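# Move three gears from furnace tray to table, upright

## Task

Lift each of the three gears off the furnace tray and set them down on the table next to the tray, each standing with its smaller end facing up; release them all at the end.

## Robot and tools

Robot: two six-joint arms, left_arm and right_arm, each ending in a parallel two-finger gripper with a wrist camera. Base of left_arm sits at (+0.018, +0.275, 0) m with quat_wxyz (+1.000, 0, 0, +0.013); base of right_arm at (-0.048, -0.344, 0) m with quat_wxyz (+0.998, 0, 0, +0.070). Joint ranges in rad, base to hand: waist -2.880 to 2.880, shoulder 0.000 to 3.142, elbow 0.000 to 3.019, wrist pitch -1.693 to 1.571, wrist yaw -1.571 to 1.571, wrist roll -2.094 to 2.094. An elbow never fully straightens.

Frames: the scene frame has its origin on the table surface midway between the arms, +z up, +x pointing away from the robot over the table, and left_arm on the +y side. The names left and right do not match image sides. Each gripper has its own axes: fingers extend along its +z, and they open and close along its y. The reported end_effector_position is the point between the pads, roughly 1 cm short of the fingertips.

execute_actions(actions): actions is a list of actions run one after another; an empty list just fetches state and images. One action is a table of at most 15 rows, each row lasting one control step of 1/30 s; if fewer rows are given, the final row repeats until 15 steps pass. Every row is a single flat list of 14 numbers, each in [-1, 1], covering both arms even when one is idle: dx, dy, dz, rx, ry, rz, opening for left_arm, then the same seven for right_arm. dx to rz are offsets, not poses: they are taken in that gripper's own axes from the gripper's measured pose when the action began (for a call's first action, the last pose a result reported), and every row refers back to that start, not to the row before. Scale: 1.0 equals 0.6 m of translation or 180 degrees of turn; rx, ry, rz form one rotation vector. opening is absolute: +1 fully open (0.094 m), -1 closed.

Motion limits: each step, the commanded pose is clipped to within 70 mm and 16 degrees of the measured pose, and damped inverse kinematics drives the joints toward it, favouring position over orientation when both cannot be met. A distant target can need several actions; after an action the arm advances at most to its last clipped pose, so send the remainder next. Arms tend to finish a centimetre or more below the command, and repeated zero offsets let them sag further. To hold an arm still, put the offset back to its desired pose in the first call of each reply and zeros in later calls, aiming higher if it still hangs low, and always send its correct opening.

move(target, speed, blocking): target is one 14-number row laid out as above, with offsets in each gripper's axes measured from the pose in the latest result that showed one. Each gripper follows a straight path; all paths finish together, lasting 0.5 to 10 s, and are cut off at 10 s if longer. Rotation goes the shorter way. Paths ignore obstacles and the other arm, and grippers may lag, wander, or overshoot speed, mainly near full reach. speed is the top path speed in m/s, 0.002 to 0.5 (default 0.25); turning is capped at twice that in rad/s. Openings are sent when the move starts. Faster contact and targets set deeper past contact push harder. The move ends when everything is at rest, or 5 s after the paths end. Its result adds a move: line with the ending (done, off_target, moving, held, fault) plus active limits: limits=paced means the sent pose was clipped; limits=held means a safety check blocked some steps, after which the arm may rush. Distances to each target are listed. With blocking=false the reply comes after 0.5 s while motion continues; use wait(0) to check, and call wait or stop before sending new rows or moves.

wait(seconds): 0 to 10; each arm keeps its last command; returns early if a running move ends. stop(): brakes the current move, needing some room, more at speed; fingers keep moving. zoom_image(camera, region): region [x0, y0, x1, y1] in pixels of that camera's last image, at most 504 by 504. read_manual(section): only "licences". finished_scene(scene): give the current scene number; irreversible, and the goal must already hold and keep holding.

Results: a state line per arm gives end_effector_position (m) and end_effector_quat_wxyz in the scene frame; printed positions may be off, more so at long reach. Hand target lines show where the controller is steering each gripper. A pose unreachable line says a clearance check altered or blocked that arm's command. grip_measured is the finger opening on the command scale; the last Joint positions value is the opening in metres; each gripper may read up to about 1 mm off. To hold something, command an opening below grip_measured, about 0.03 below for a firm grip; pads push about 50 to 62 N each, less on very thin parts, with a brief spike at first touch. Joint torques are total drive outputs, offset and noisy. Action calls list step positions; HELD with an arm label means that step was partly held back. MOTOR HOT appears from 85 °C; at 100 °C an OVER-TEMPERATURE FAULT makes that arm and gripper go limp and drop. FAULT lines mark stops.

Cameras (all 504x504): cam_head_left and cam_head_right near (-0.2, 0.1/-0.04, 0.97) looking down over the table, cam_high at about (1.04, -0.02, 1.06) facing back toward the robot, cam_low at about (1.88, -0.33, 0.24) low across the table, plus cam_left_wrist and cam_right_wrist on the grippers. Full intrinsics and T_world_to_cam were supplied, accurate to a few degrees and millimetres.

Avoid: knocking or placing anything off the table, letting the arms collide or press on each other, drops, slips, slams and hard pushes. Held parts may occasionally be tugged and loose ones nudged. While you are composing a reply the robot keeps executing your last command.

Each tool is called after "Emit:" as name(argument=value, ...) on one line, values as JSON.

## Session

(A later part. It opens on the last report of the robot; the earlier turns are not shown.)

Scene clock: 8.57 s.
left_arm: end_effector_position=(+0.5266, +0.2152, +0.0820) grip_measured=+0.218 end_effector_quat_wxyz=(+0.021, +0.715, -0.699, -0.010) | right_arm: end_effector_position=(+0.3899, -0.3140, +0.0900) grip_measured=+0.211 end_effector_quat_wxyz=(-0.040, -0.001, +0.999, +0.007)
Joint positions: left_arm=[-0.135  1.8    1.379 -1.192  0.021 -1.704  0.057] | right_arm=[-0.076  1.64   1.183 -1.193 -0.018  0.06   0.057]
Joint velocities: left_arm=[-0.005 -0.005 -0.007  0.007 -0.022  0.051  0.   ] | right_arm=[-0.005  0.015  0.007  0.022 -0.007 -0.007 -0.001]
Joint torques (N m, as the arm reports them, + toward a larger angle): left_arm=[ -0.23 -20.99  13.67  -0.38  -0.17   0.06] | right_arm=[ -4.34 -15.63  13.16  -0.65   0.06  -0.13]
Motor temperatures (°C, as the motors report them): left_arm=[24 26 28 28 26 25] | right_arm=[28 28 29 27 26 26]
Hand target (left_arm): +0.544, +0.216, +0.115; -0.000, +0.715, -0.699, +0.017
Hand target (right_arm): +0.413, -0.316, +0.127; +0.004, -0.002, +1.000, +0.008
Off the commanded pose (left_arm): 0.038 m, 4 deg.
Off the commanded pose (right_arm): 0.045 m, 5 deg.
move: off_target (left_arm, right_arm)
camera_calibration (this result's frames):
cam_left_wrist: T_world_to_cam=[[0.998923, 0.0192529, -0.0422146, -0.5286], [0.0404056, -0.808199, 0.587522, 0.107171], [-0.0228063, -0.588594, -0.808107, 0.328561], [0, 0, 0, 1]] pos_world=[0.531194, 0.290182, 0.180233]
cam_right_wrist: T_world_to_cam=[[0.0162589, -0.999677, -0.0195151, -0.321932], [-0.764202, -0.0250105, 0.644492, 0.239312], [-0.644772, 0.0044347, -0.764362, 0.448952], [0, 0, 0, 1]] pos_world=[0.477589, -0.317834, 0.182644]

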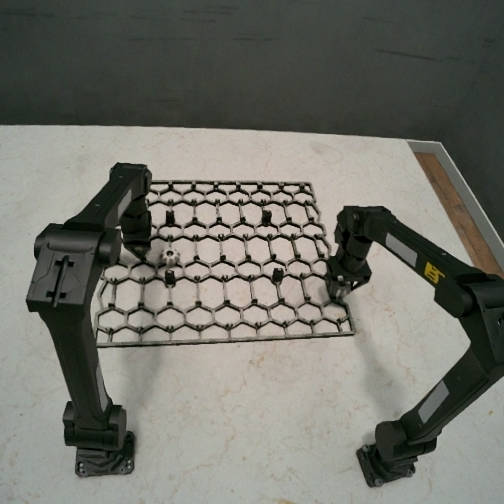

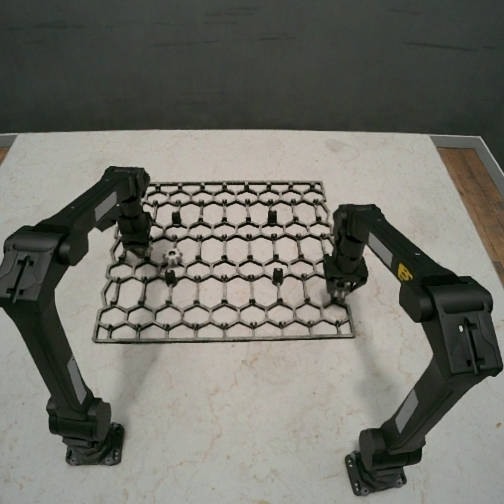

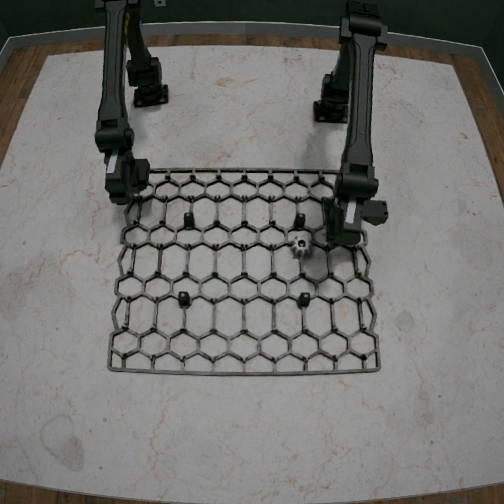

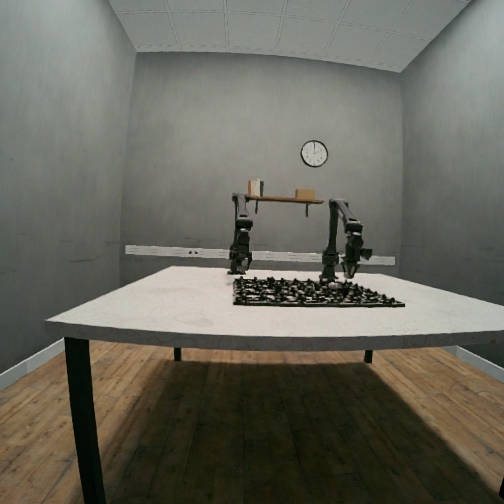

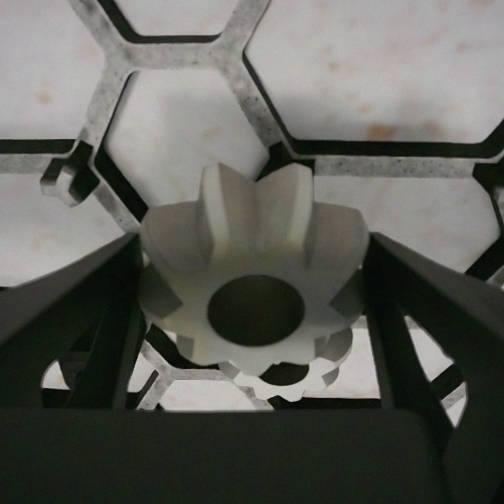

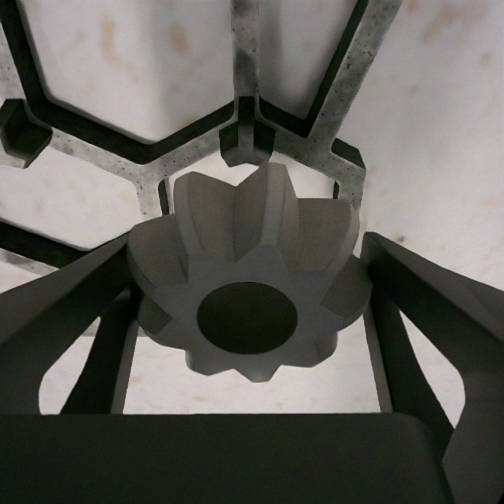

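Emit:
move(target=[-0.34,-0.03,-0.02,0.02,0,0,0.05, -0.04,-0.21,-0.02,0,-0.02,0,0.05], speed=0.2)

Emit:
move(target=[0,-0.02,0.09,0.015,0,0,0.05, -0.02,0,0.09,0,-0.015,0,0.05], speed=0.08)

Scene clock: 10.27 s.
left_arm: end_effector_position=(+0.5227, +0.4174, +0.0825) grip_measured=+0.218 end_effector_quat_wxyz=(+0.015, +0.721, -0.693, +0.004) | right_arm: end_effector_position=(+0.3847, -0.4320, +0.0762) grip_measured=+0.211 end_effector_quat_wxyz=(-0.046, +0.001, +0.999, +0.012)
Joint positions: left_arm=[ 0.257  1.817  1.404 -1.181  0.023 -1.328  0.057] | right_arm=[-0.339  1.672  1.183 -1.177 -0.005 -0.198  0.057]
Joint velocities: left_arm=[ 0.005 -0.005 -0.002 -0.012  0.007  0.037  0.001] | right_arm=[-0.005  0.005  0.007 -0.002 -0.037  0.022  0.   ]
Joint torques (N m, as the arm reports them, + toward a larger angle): left_arm=[ -0.72 -17.68  14.16   0.31  -0.02   0.1 ] | right_arm=[ -4.37 -13.41  13.54  -0.06   0.06  -0.15]
Motor temperatures (°C, as the motors report them): left_arm=[24 26 28 28 26 25] | right_arm=[28 28 29 27 26 26]
Hand target (left_arm): +0.543, +0.419, +0.091; -0.000, +0.715, -0.699, +0.016
Hand target (right_arm): +0.413, -0.441, +0.099; -0.010, -0.001, +1.000, +0.004
Off the commanded pose (left_arm): 0.019 m, 2 deg.
Off the commanded pose (right_arm): 0.038 m, 4 deg.
move: off_target (left_arm, right_arm)
camera_calibration (this result's frames):
cam_left_wrist: T_world_to_cam=[[0.999247, 0.0363884, -0.0134921, -0.538301], [0.0372276, -0.8005, 0.598175, 0.268007], [0.0109662, -0.598227, -0.801252, 0.433678], [0, 0, 0, 1]] pos_world=[0.523163, 0.493565, 0.179907]
cam_right_wrist: T_world_to_cam=[[0.0100697, -0.99952, -0.0292926, -0.436837], [-0.756615, -0.0267689, 0.653312, 0.236909], [-0.653783, 0.0155846, -0.756522, 0.443259], [0, 0, 0, 1]] pos_world=[0.473443, -0.437194, 0.167763]

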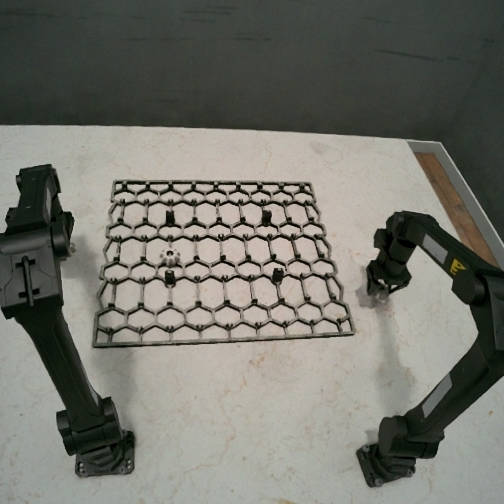

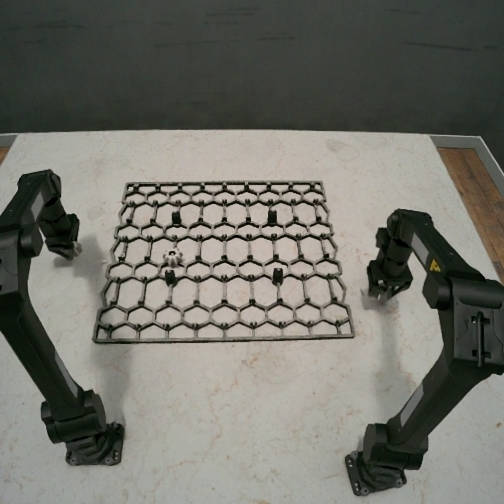

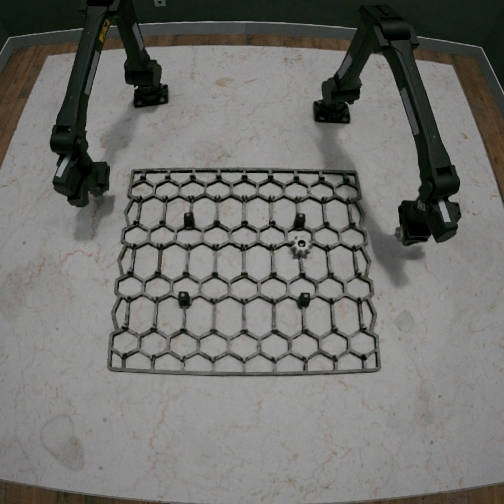

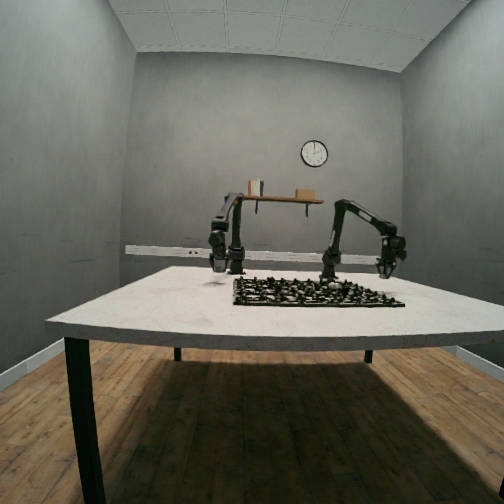

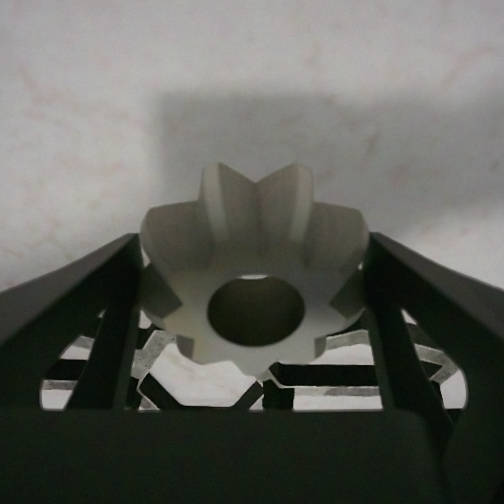

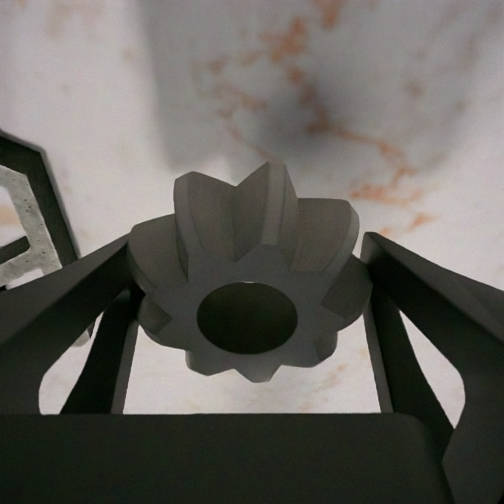

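Scene clock: 11.33 s.
left_arm: end_effector_position=(+0.5270, +0.4173, +0.0293) grip_measured=+0.218 end_effector_quat_wxyz=(+0.003, +0.721, -0.693, +0.015) | right_arm: end_effector_position=(+0.3894, -0.4322, +0.0216) grip_measured=+0.211 end_effector_quat_wxyz=(-0.028, +0.001, +1.000, +0.010)
Joint positions: left_arm=[ 0.257  1.872  1.33  -1.019  0.03  -1.328  0.057] | right_arm=[-0.339  1.739  1.108 -0.998 -0.009 -0.198  0.057]
Joint velocities: left_arm=[-0.015  0.015  0.002  0.022  0.037  0.022 -0.001] | right_arm=[-0.005 -0.005  0.007 -0.027  0.022  0.007 -0.001]
Joint torques (N m, as the arm reports them, + toward a larger angle): left_arm=[ -0.73 -17.69   9.9    0.63  -0.01  -0.01] | right_arm=[ -2.66 -14.28   6.82   0.09  -0.14  -0.07]
Motor temperatures (°C, as the motors report them): left_arm=[24 26 28 28 26 25] | right_arm=[28 28 29 27 26 26]
Hand target (left_arm): +0.534, +0.417, +0.028; -0.001, +0.721, -0.692, +0.021
Hand target (right_arm): +0.392, -0.430, +0.021; -0.023, +0.002, +1.000, +0.012
Off the commanded pose (left_arm): 0.007 m, 1 deg.
Off the commanded pose (right_arm): 0.003 m, 1 deg.
move: done
camera_calibration (this result's frames):
cam_left_wrist: T_world_to_cam=[[0.999149, 0.0364274, 0.0193505, -0.544288], [0.0176562, -0.801677, 0.597497, 0.310475], [0.0372781, -0.596646, -0.801638, 0.376455], [0, 0, 0, 1]] pos_world=[0.524309, 0.493338, 0.126805]
cam_right_wrist: T_world_to_cam=[[0.0107586, -0.999611, -0.0257237, -0.439097], [-0.7801, -0.0244841, 0.625175, 0.286924], [-0.625562, 0.013341, -0.780061, 0.393586], [0, 0, 0, 1]] pos_world=[0.474766, -0.437152, 0.116348]

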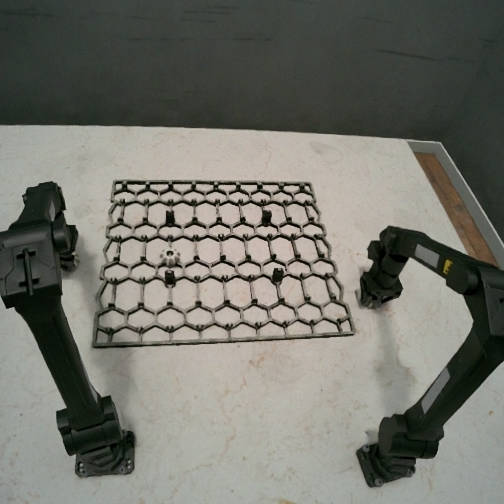

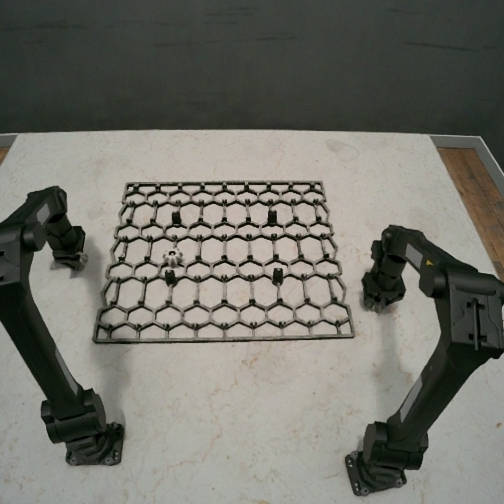

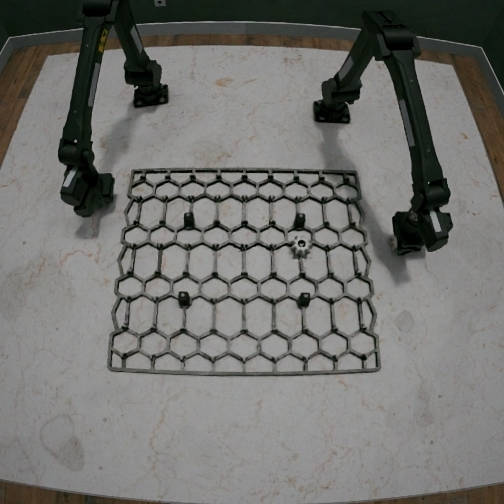

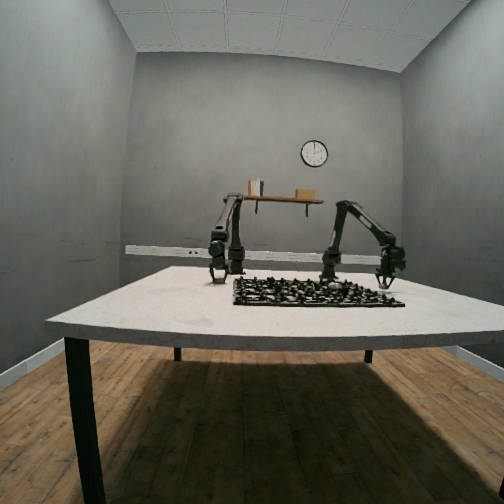

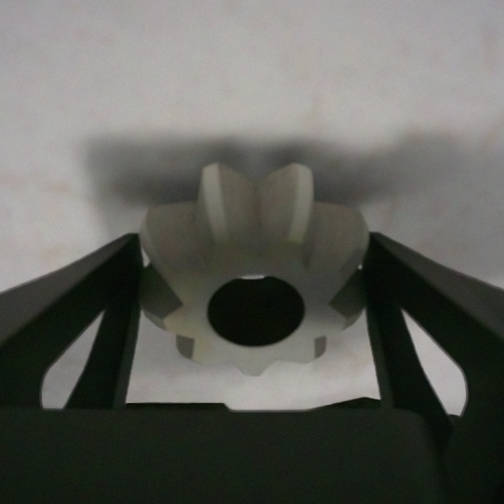

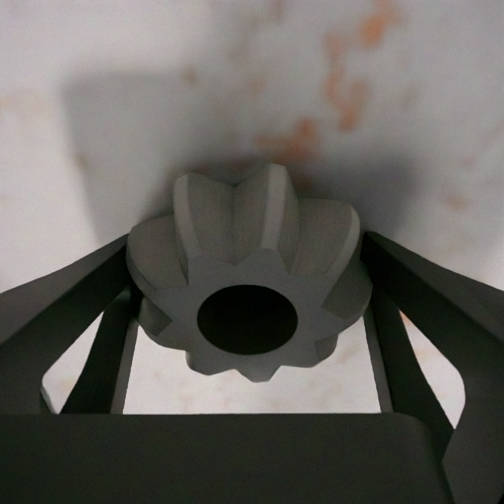

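Lower a bit more, then release.

Emit:
move(target=[0,-0.005,0.03,0,0,0,0.05, 0,0,0.015,0,-0.01,0,0.05], speed=0.04)

Emit:
move(target=[0,0,0,0,0,0,0.6, 0,0,0,0,0,0,0.6], speed=0.04)

Emit:
move(target=[0,0,-0.17,0,0,0,0.6, 0,0,-0.12,0,0,0,0.6], speed=0.15)

Scene clock: 12.33 s.
left_arm: end_effector_position=(+0.5261, +0.4170, +0.0167) grip_measured=+0.218 end_effector_quat_wxyz=(+0.005, +0.721, -0.693, +0.015) | right_arm: end_effector_position=(+0.3903, -0.4324, +0.0204) grip_measured=+0.211 end_effector_quat_wxyz=(-0.015, +0.001, +1.000, +0.007)
Joint positions: left_arm=[ 0.257  1.889  1.318 -0.993  0.03  -1.328  0.057] | right_arm=[-0.339  1.728  1.09  -0.964 -0.009 -0.198  0.057]
Joint velocities: left_arm=[ 0.015 -0.015 -0.022 -0.022  0.007  0.007  0.   ] | right_arm=[-0.005 -0.005 -0.012 -0.007  0.007  0.051  0.   ]
Joint torques (N m, as the arm reports them, + toward a larger angle): left_arm=[ -1.05 -17.91   9.28   0.65  -0.16  -0.02] | right_arm=[ -3.98 -13.41   6.01   0.91  -0.12  -0.11]
Motor temperatures (°C, as the motors report them): left_arm=[24 26 28 28 26 25] | right_arm=[28 29 29 27 26 26]
Hand target (left_arm): +0.531, +0.417, +0.011; +0.003, +0.721, -0.693, +0.016
Hand target (right_arm): +0.389, -0.432, +0.013; -0.012, +0.002, +1.000, +0.010
Off the commanded pose (left_arm): 0.007 m, 0 deg.
Off the commanded pose (right_arm): 0.008 m, 0 deg.
move: done
camera_calibration (this result's frames):
cam_left_wrist: T_world_to_cam=[[0.999213, 0.036446, 0.0156512, -0.543026], [0.0198466, -0.801041, 0.59828, 0.316375], [0.0343421, -0.597498, -0.801134, 0.368092], [0, 0, 0, 1]] pos_world=[0.523679, 0.493155, 0.114109]
cam_right_wrist: T_world_to_cam=[[0.011351, -0.999731, -0.0202017, -0.439722], [-0.795967, -0.0212621, 0.604966, 0.296366], [-0.605233, 0.00921296, -0.795995, 0.383875], [0, 0, 0, 1]] pos_world=[0.473223, -0.436839, 0.117388]

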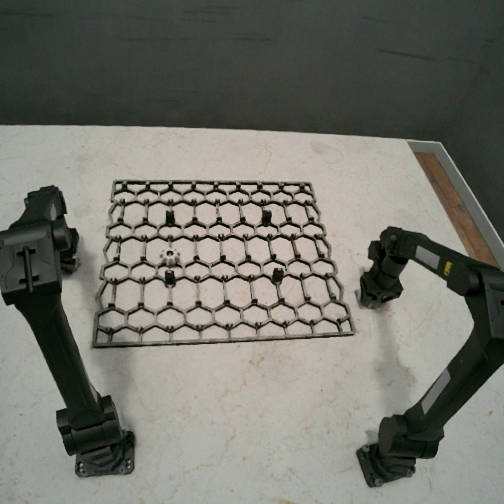

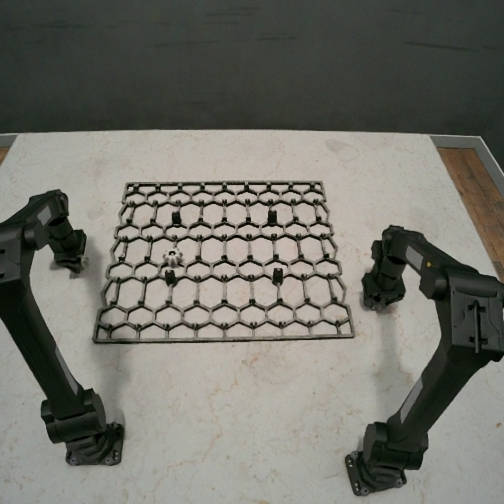

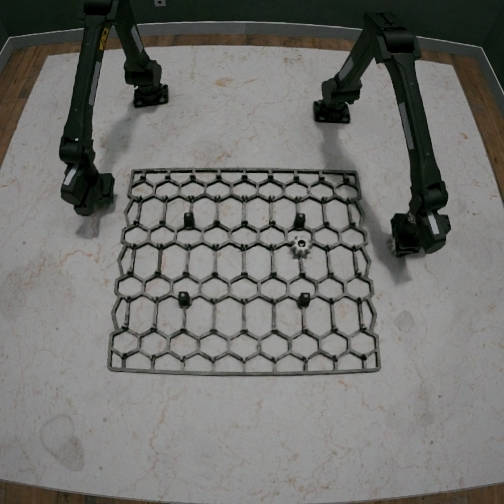

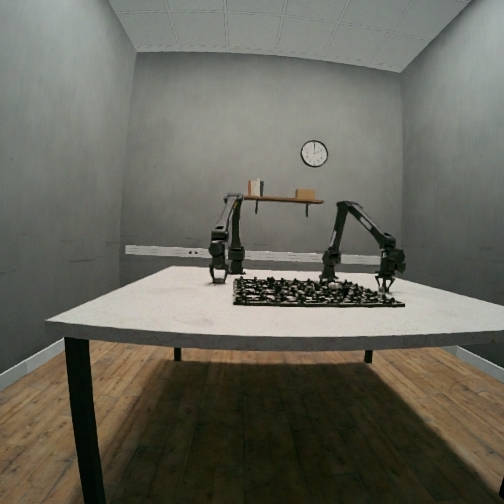

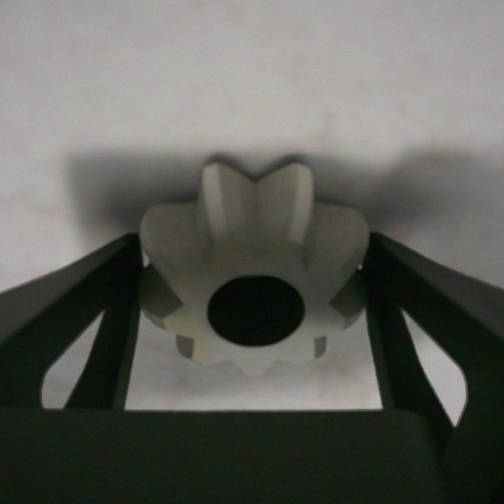

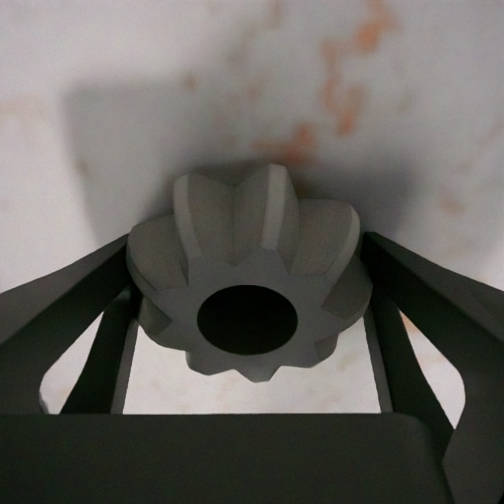

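Scene clock: 12.83 s.
left_arm: end_effector_position=(+0.5256, +0.4169, +0.0163) grip_measured=+0.598 end_effector_quat_wxyz=(+0.005, +0.721, -0.693, +0.014) | right_arm: end_effector_position=(+0.3903, -0.4323, +0.0208) grip_measured=+0.598 end_effector_quat_wxyz=(-0.015, +0.001, +1.000, +0.008)
Joint positions: left_arm=[ 0.257  1.889  1.316 -0.993  0.03  -1.328  0.075] | right_arm=[-0.339  1.727  1.09  -0.965 -0.009 -0.198  0.075]
Joint velocities: left_arm=[ 0.005 -0.005 -0.027  0.007  0.066  0.051  0.   ] | right_arm=[ 0.005  0.005  0.002 -0.007  0.007  0.007 -0.001]
Joint torques (N m, as the arm reports them, + toward a larger angle): left_arm=[ -0.38 -19.18   8.75   0.23  -0.19   0.03] | right_arm=[ -2.99 -12.98   7.11   0.     0.06  -0.11]
Motor temperatures (°C, as the motors report them): left_arm=[24 26 28 28 26 25] | right_arm=[28 29 29 27 26 26]
Hand target (left_arm): +0.526, +0.417, +0.017; +0.005, +0.721, -0.693, +0.014
Hand target (right_arm): +0.390, -0.432, +0.020; -0.015, +0.001, +1.000, +0.008
Off the commanded pose (left_arm): 0.001 m, 0 deg.
Off the commanded pose (right_arm): 0.000 m, 0 deg.
move: done
camera_calibration (this result's frames):
cam_left_wrist: T_world_to_cam=[[0.99923, 0.0364508, 0.0145413, -0.542511], [0.0205043, -0.80085, 0.598513, 0.316061], [0.0334617, -0.597754, -0.800981, 0.368294], [0, 0, 0, 1]] pos_world=[0.523289, 0.493041, 0.113719]
cam_right_wrist: T_world_to_cam=[[0.011348, -0.999726, -0.0204943, -0.439639], [-0.79624, -0.0214325, 0.604602, 0.296212], [-0.604875, 0.00945735, -0.796264, 0.384109], [0, 0, 0, 1]] pos_world=[0.473183, -0.436803, 0.117752]

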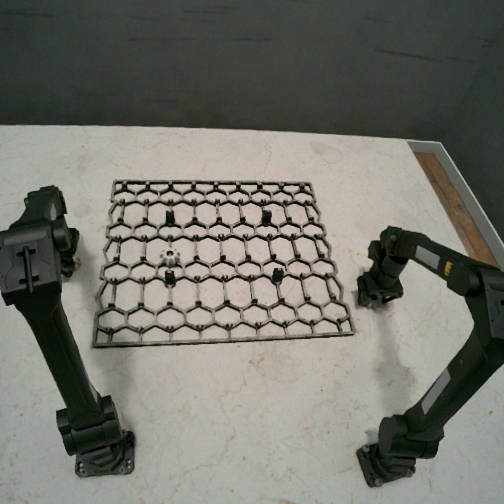

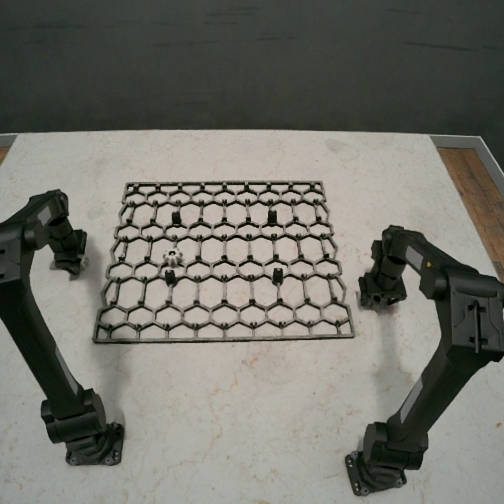

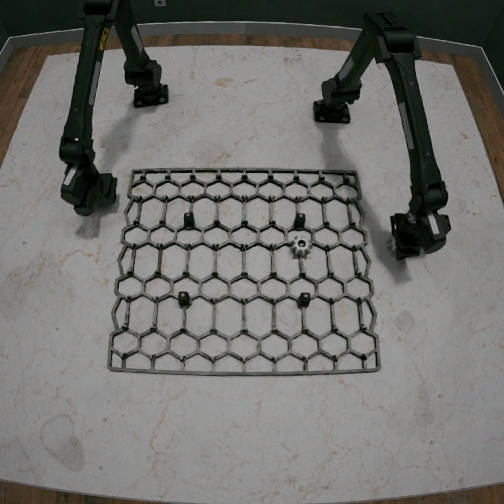

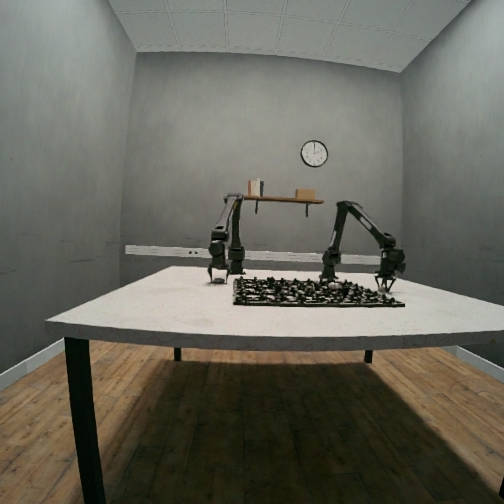

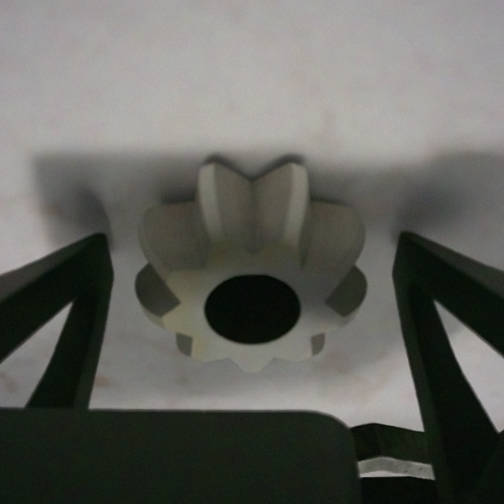

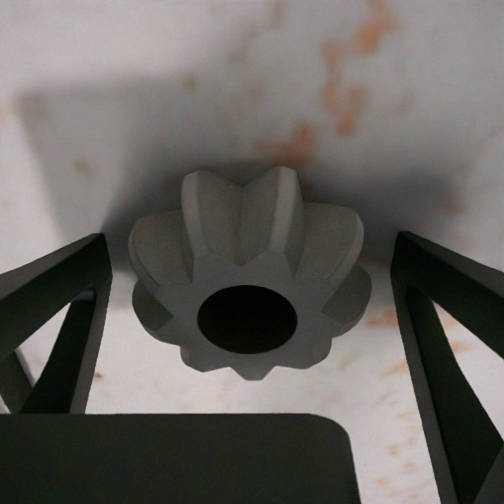

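Scene clock: 13.93 s.
left_arm: end_effector_position=(+0.5137, +0.4135, +0.1030) grip_measured=+0.598 end_effector_quat_wxyz=(+0.019, +0.721, -0.693, +0.007) | right_arm: end_effector_position=(+0.3726, -0.4287, +0.0694) grip_measured=+0.598 end_effector_quat_wxyz=(-0.043, +0.001, +0.999, +0.013)
Joint positions: left_arm=[ 0.257  1.775  1.403 -1.224  0.03  -1.328  0.075] | right_arm=[-0.339  1.649  1.132 -1.145 -0.009 -0.198  0.075]
Joint velocities: left_arm=[-0.005  0.015  0.007  0.007  0.051 -0.007 -0.001] | right_arm=[-0.024 -0.005  0.007  0.017 -0.007  0.022 -0.001]
Joint torques (N m, as the arm reports them, + toward a larger angle): left_arm=[ -0.27 -18.94  12.6   -0.28  -0.18   0.06] | right_arm=[ -3.46 -14.5   11.88  -0.63   0.02  -0.1 ]
Motor temperatures (°C, as the motors report them): left_arm=[24 26 28 28 26 25] | right_arm=[28 29 30 27 26 26]
Hand target (left_arm): +0.523, +0.418, +0.119; +0.005, +0.721, -0.693, +0.014
Hand target (right_arm): +0.391, -0.434, +0.093; -0.015, +0.001, +1.000, +0.008
Off the commanded pose (left_arm): 0.020 m, 2 deg.
Off the commanded pose (right_arm): 0.031 m, 3 deg.
move: off_target (left_arm, right_arm)
camera_calibration (this result's frames):
cam_left_wrist: T_world_to_cam=[[0.999222, 0.0364486, -0.015057, -0.52876], [0.0381341, -0.795734, 0.604445, 0.249895], [0.0100498, -0.604549, -0.796505, 0.450432], [0, 0, 0, 1]] pos_world=[0.514293, 0.490431, 0.199762]
cam_right_wrist: T_world_to_cam=[[0.00981361, -0.999414, -0.032793, -0.433274], [-0.760139, -0.0287633, 0.649123, 0.233041], [-0.649686, 0.018557, -0.759976, 0.430144], [0, 0, 0, 1]] pos_world=[0.460854, -0.434299, 0.161418]

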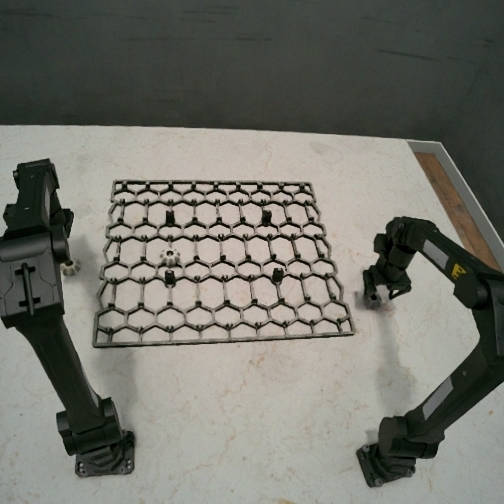

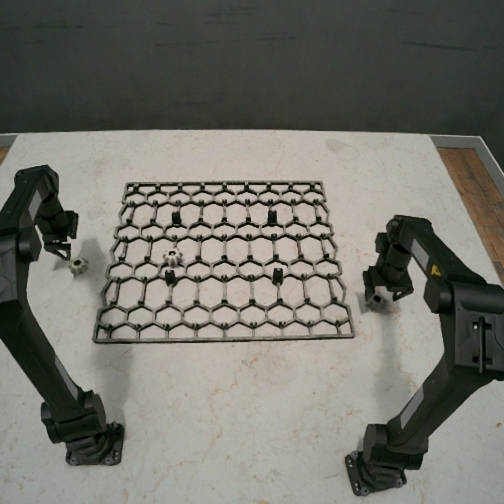

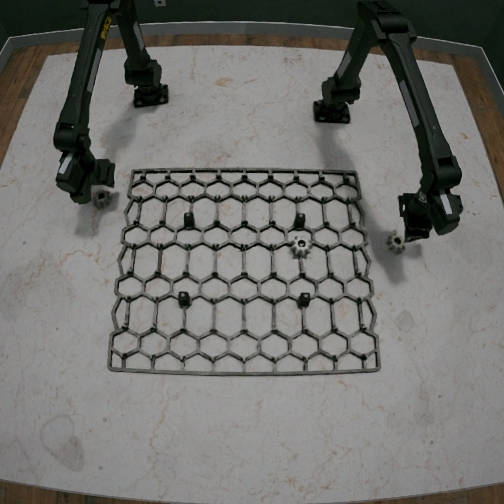

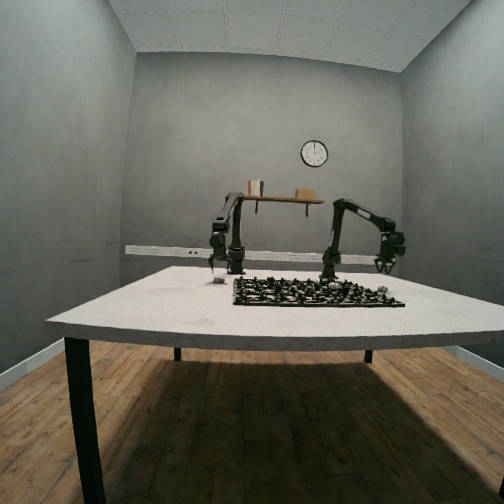

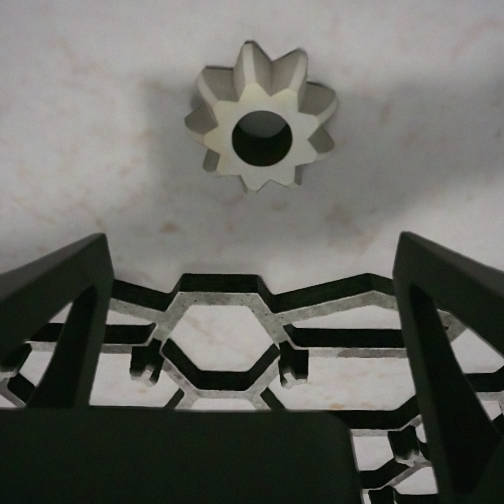

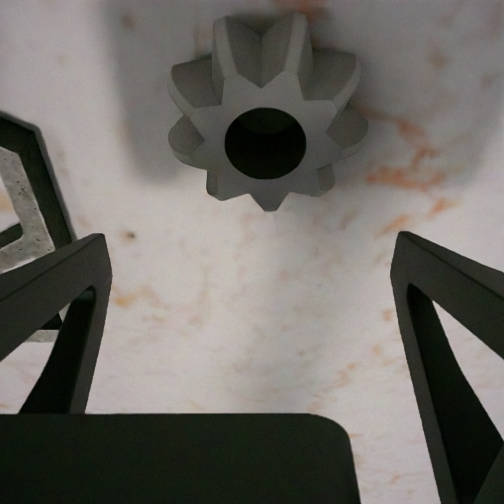

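Emit:
execute_actions(actions=[])

Scene clock: 14.27 s.
left_arm: end_effector_position=(+0.5137, +0.4135, +0.1030) grip_measured=+0.598 end_effector_quat_wxyz=(+0.019, +0.721, -0.693, +0.007) | right_arm: end_effector_position=(+0.3726, -0.4287, +0.0694) grip_measured=+0.598 end_effector_quat_wxyz=(-0.043, +0.001, +0.999, +0.013)
Joint positions: left_arm=[ 0.257  1.775  1.403 -1.224  0.03  -1.328  0.075] | right_arm=[-0.339  1.649  1.132 -1.145 -0.009 -0.198  0.075]
Joint velocities: left_arm=[-0.005 -0.005 -0.012 -0.002 -0.022 -0.022 -0.001] | right_arm=[ 0.005 -0.005  0.002 -0.002  0.007 -0.051 -0.001]
Joint torques (N m, as the arm reports them, + toward a larger angle): left_arm=[ -0.08 -18.66  12.44  -0.44  -0.15   0.04] | right_arm=[ -3.42 -15.    11.84  -0.63   0.01  -0.1 ]
Motor temperatures (°C, as the motors report them): left_arm=[24 26 28 28 26 25] | right_arm=[28 29 30 27 26 26]
Hand target (left_arm): +0.523, +0.418, +0.119; +0.005, +0.721, -0.693, +0.014
Hand target (right_arm): +0.391, -0.434, +0.093; -0.015, +0.001, +1.000, +0.008
Off the commanded pose (left_arm): 0.020 m, 2 deg.
Off the commanded pose (right_arm): 0.031 m, 3 deg.
camera_calibration (this result's frames):
cam_left_wrist: T_world_to_cam=[[0.999222, 0.0364486, -0.015057, -0.52876], [0.0381341, -0.795734, 0.604445, 0.249895], [0.0100498, -0.604549, -0.796505, 0.450432], [0, 0, 0, 1]] pos_world=[0.514293, 0.490431, 0.199762]
cam_right_wrist: T_world_to_cam=[[0.00981361, -0.999414, -0.032793, -0.433274], [-0.760139, -0.0287633, 0.649123, 0.233041], [-0.649686, 0.018557, -0.759976, 0.430144], [0, 0, 0, 1]] pos_world=[0.460854, -0.434299, 0.161418]

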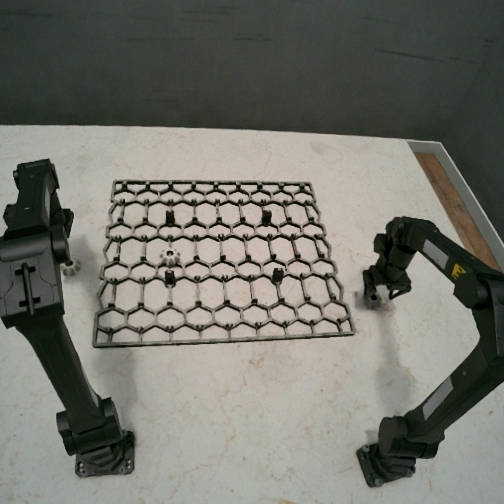

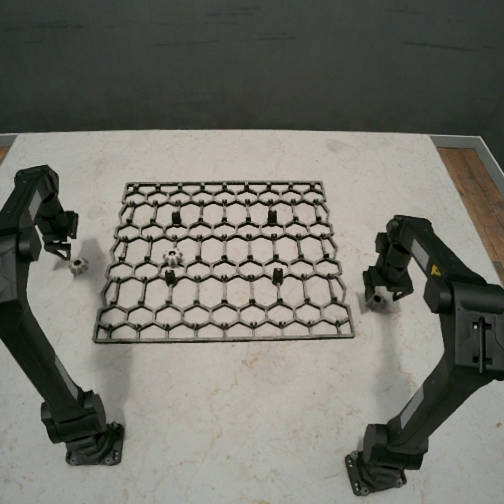

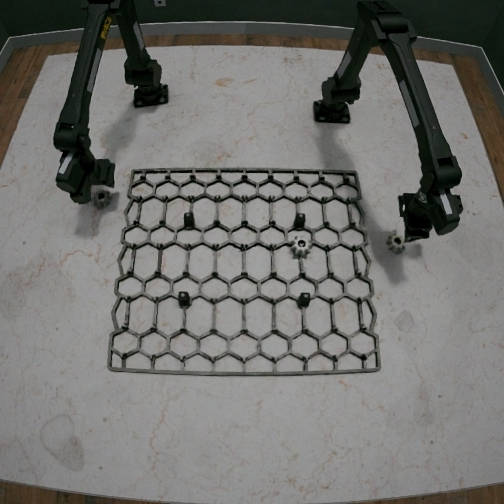

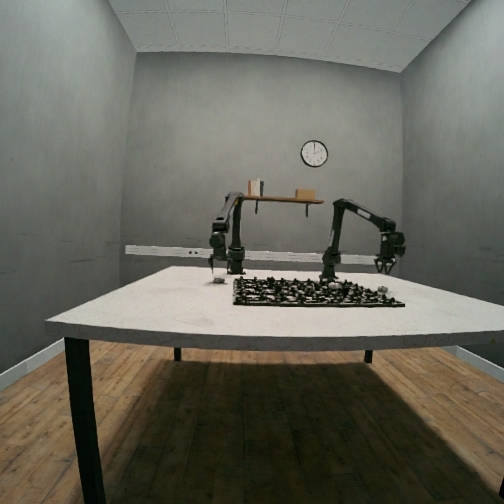

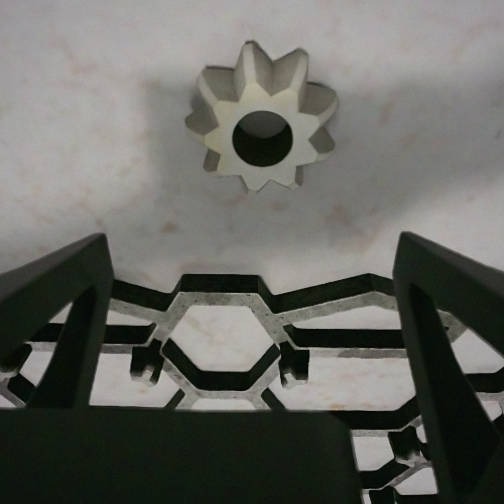

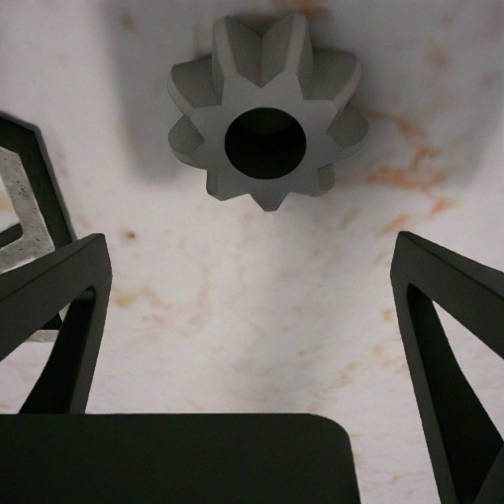

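Emit:
move(target=[0.46,-0.08,-0.07,0,0,0.5,0.6, 0,0,-0.04,0,0,0,0.6])

Scene clock: 18.10 s.
left_arm: end_effector_position=(+0.5558, +0.1453, +0.1533) grip_measured=+0.598 end_effector_quat_wxyz=(-0.009, -0.028, +0.999, -0.013) | right_arm: end_effector_position=(+0.3594, -0.4260, +0.0710) grip_measured=+0.598 end_effector_quat_wxyz=(-0.070, +0.002, +0.997, +0.019)
Joint positions: left_arm=[-0.253  1.825  1.611 -1.368  0.03  -0.283  0.075] | right_arm=[-0.339  1.649  1.132 -1.2   -0.009 -0.198  0.075]
Joint velocities: left_arm=[-0.015 -0.005  0.017  0.022 -0.022 -0.022  0.001] | right_arm=[-0.015 -0.015 -0.007  0.002  0.022  0.007  0.001]
Joint torques (N m, as the arm reports them, + toward a larger angle): left_arm=[ -0.89 -16.79  14.12  -0.28  -0.06   0.09] | right_arm=[ -3.16 -14.85  10.67  -0.65   0.08  -0.1 ]
Motor temperatures (°C, as the motors report them): left_arm=[24 26 29 28 26 25] | right_arm=[28 29 30 27 26 26]
Hand target (left_arm): +0.567, +0.140, +0.151; -0.010, -0.020, +1.000, -0.013
Hand target (right_arm): +0.374, -0.429, +0.093; -0.043, +0.001, +0.999, +0.013
Off the commanded pose (left_arm): 0.018 m, 1 deg.
Off the commanded pose (right_arm): 0.027 m, 3 deg.
move: off_target (left_arm, right_arm)
camera_calibration (this result's frames):
cam_left_wrist: T_world_to_cam=[[0.0525934, -0.998209, 0.0285047, 0.109489], [-0.8066, -0.0256346, 0.590541, 0.36421], [-0.588753, -0.0540505, -0.806504, 0.582366], [0, 0, 0, 1]] pos_world=[0.630883, 0.150106, 0.251478]
cam_right_wrist: T_world_to_cam=[[0.00774091, -0.998993, -0.0441916, -0.428691], [-0.724119, -0.0360777, 0.68873, 0.203214], [-0.689631, 0.0266686, -0.72367, 0.438006], [0, 0, 0, 1]] pos_world=[0.452532, -0.432609, 0.158068]

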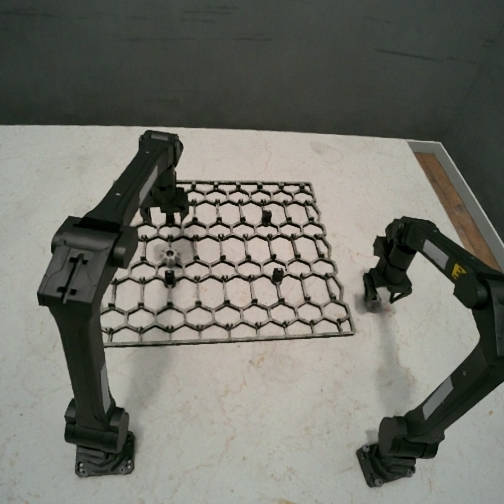

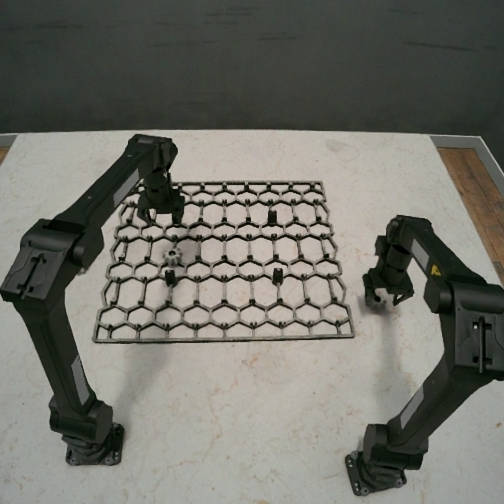

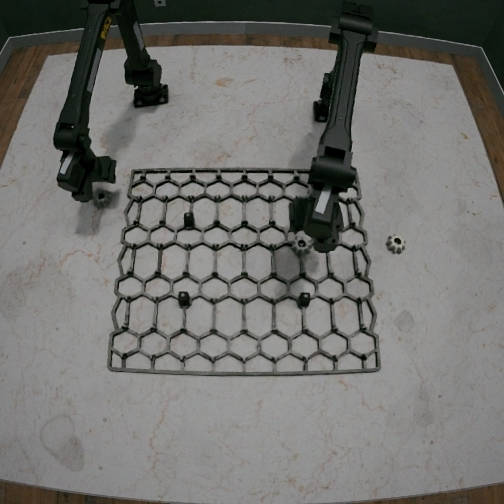

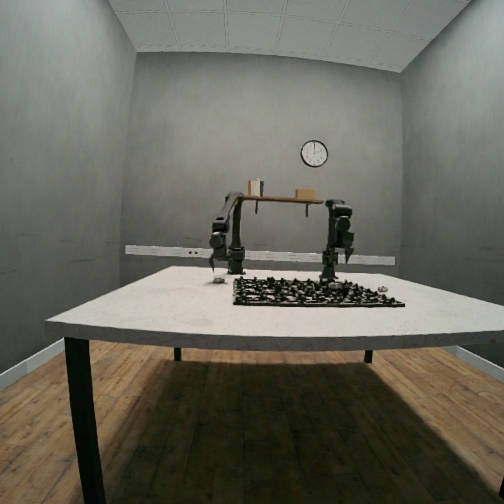

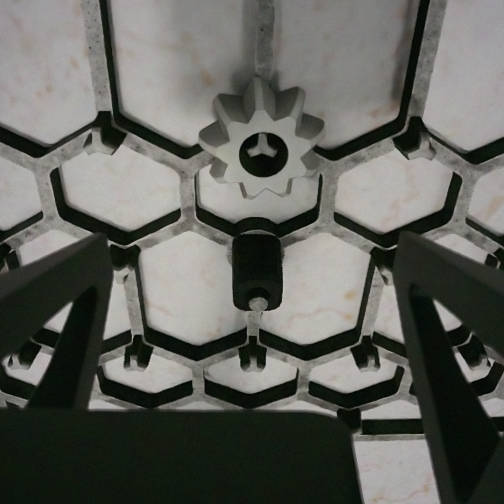

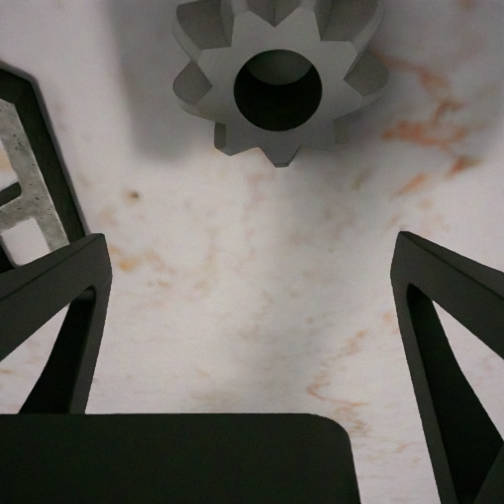

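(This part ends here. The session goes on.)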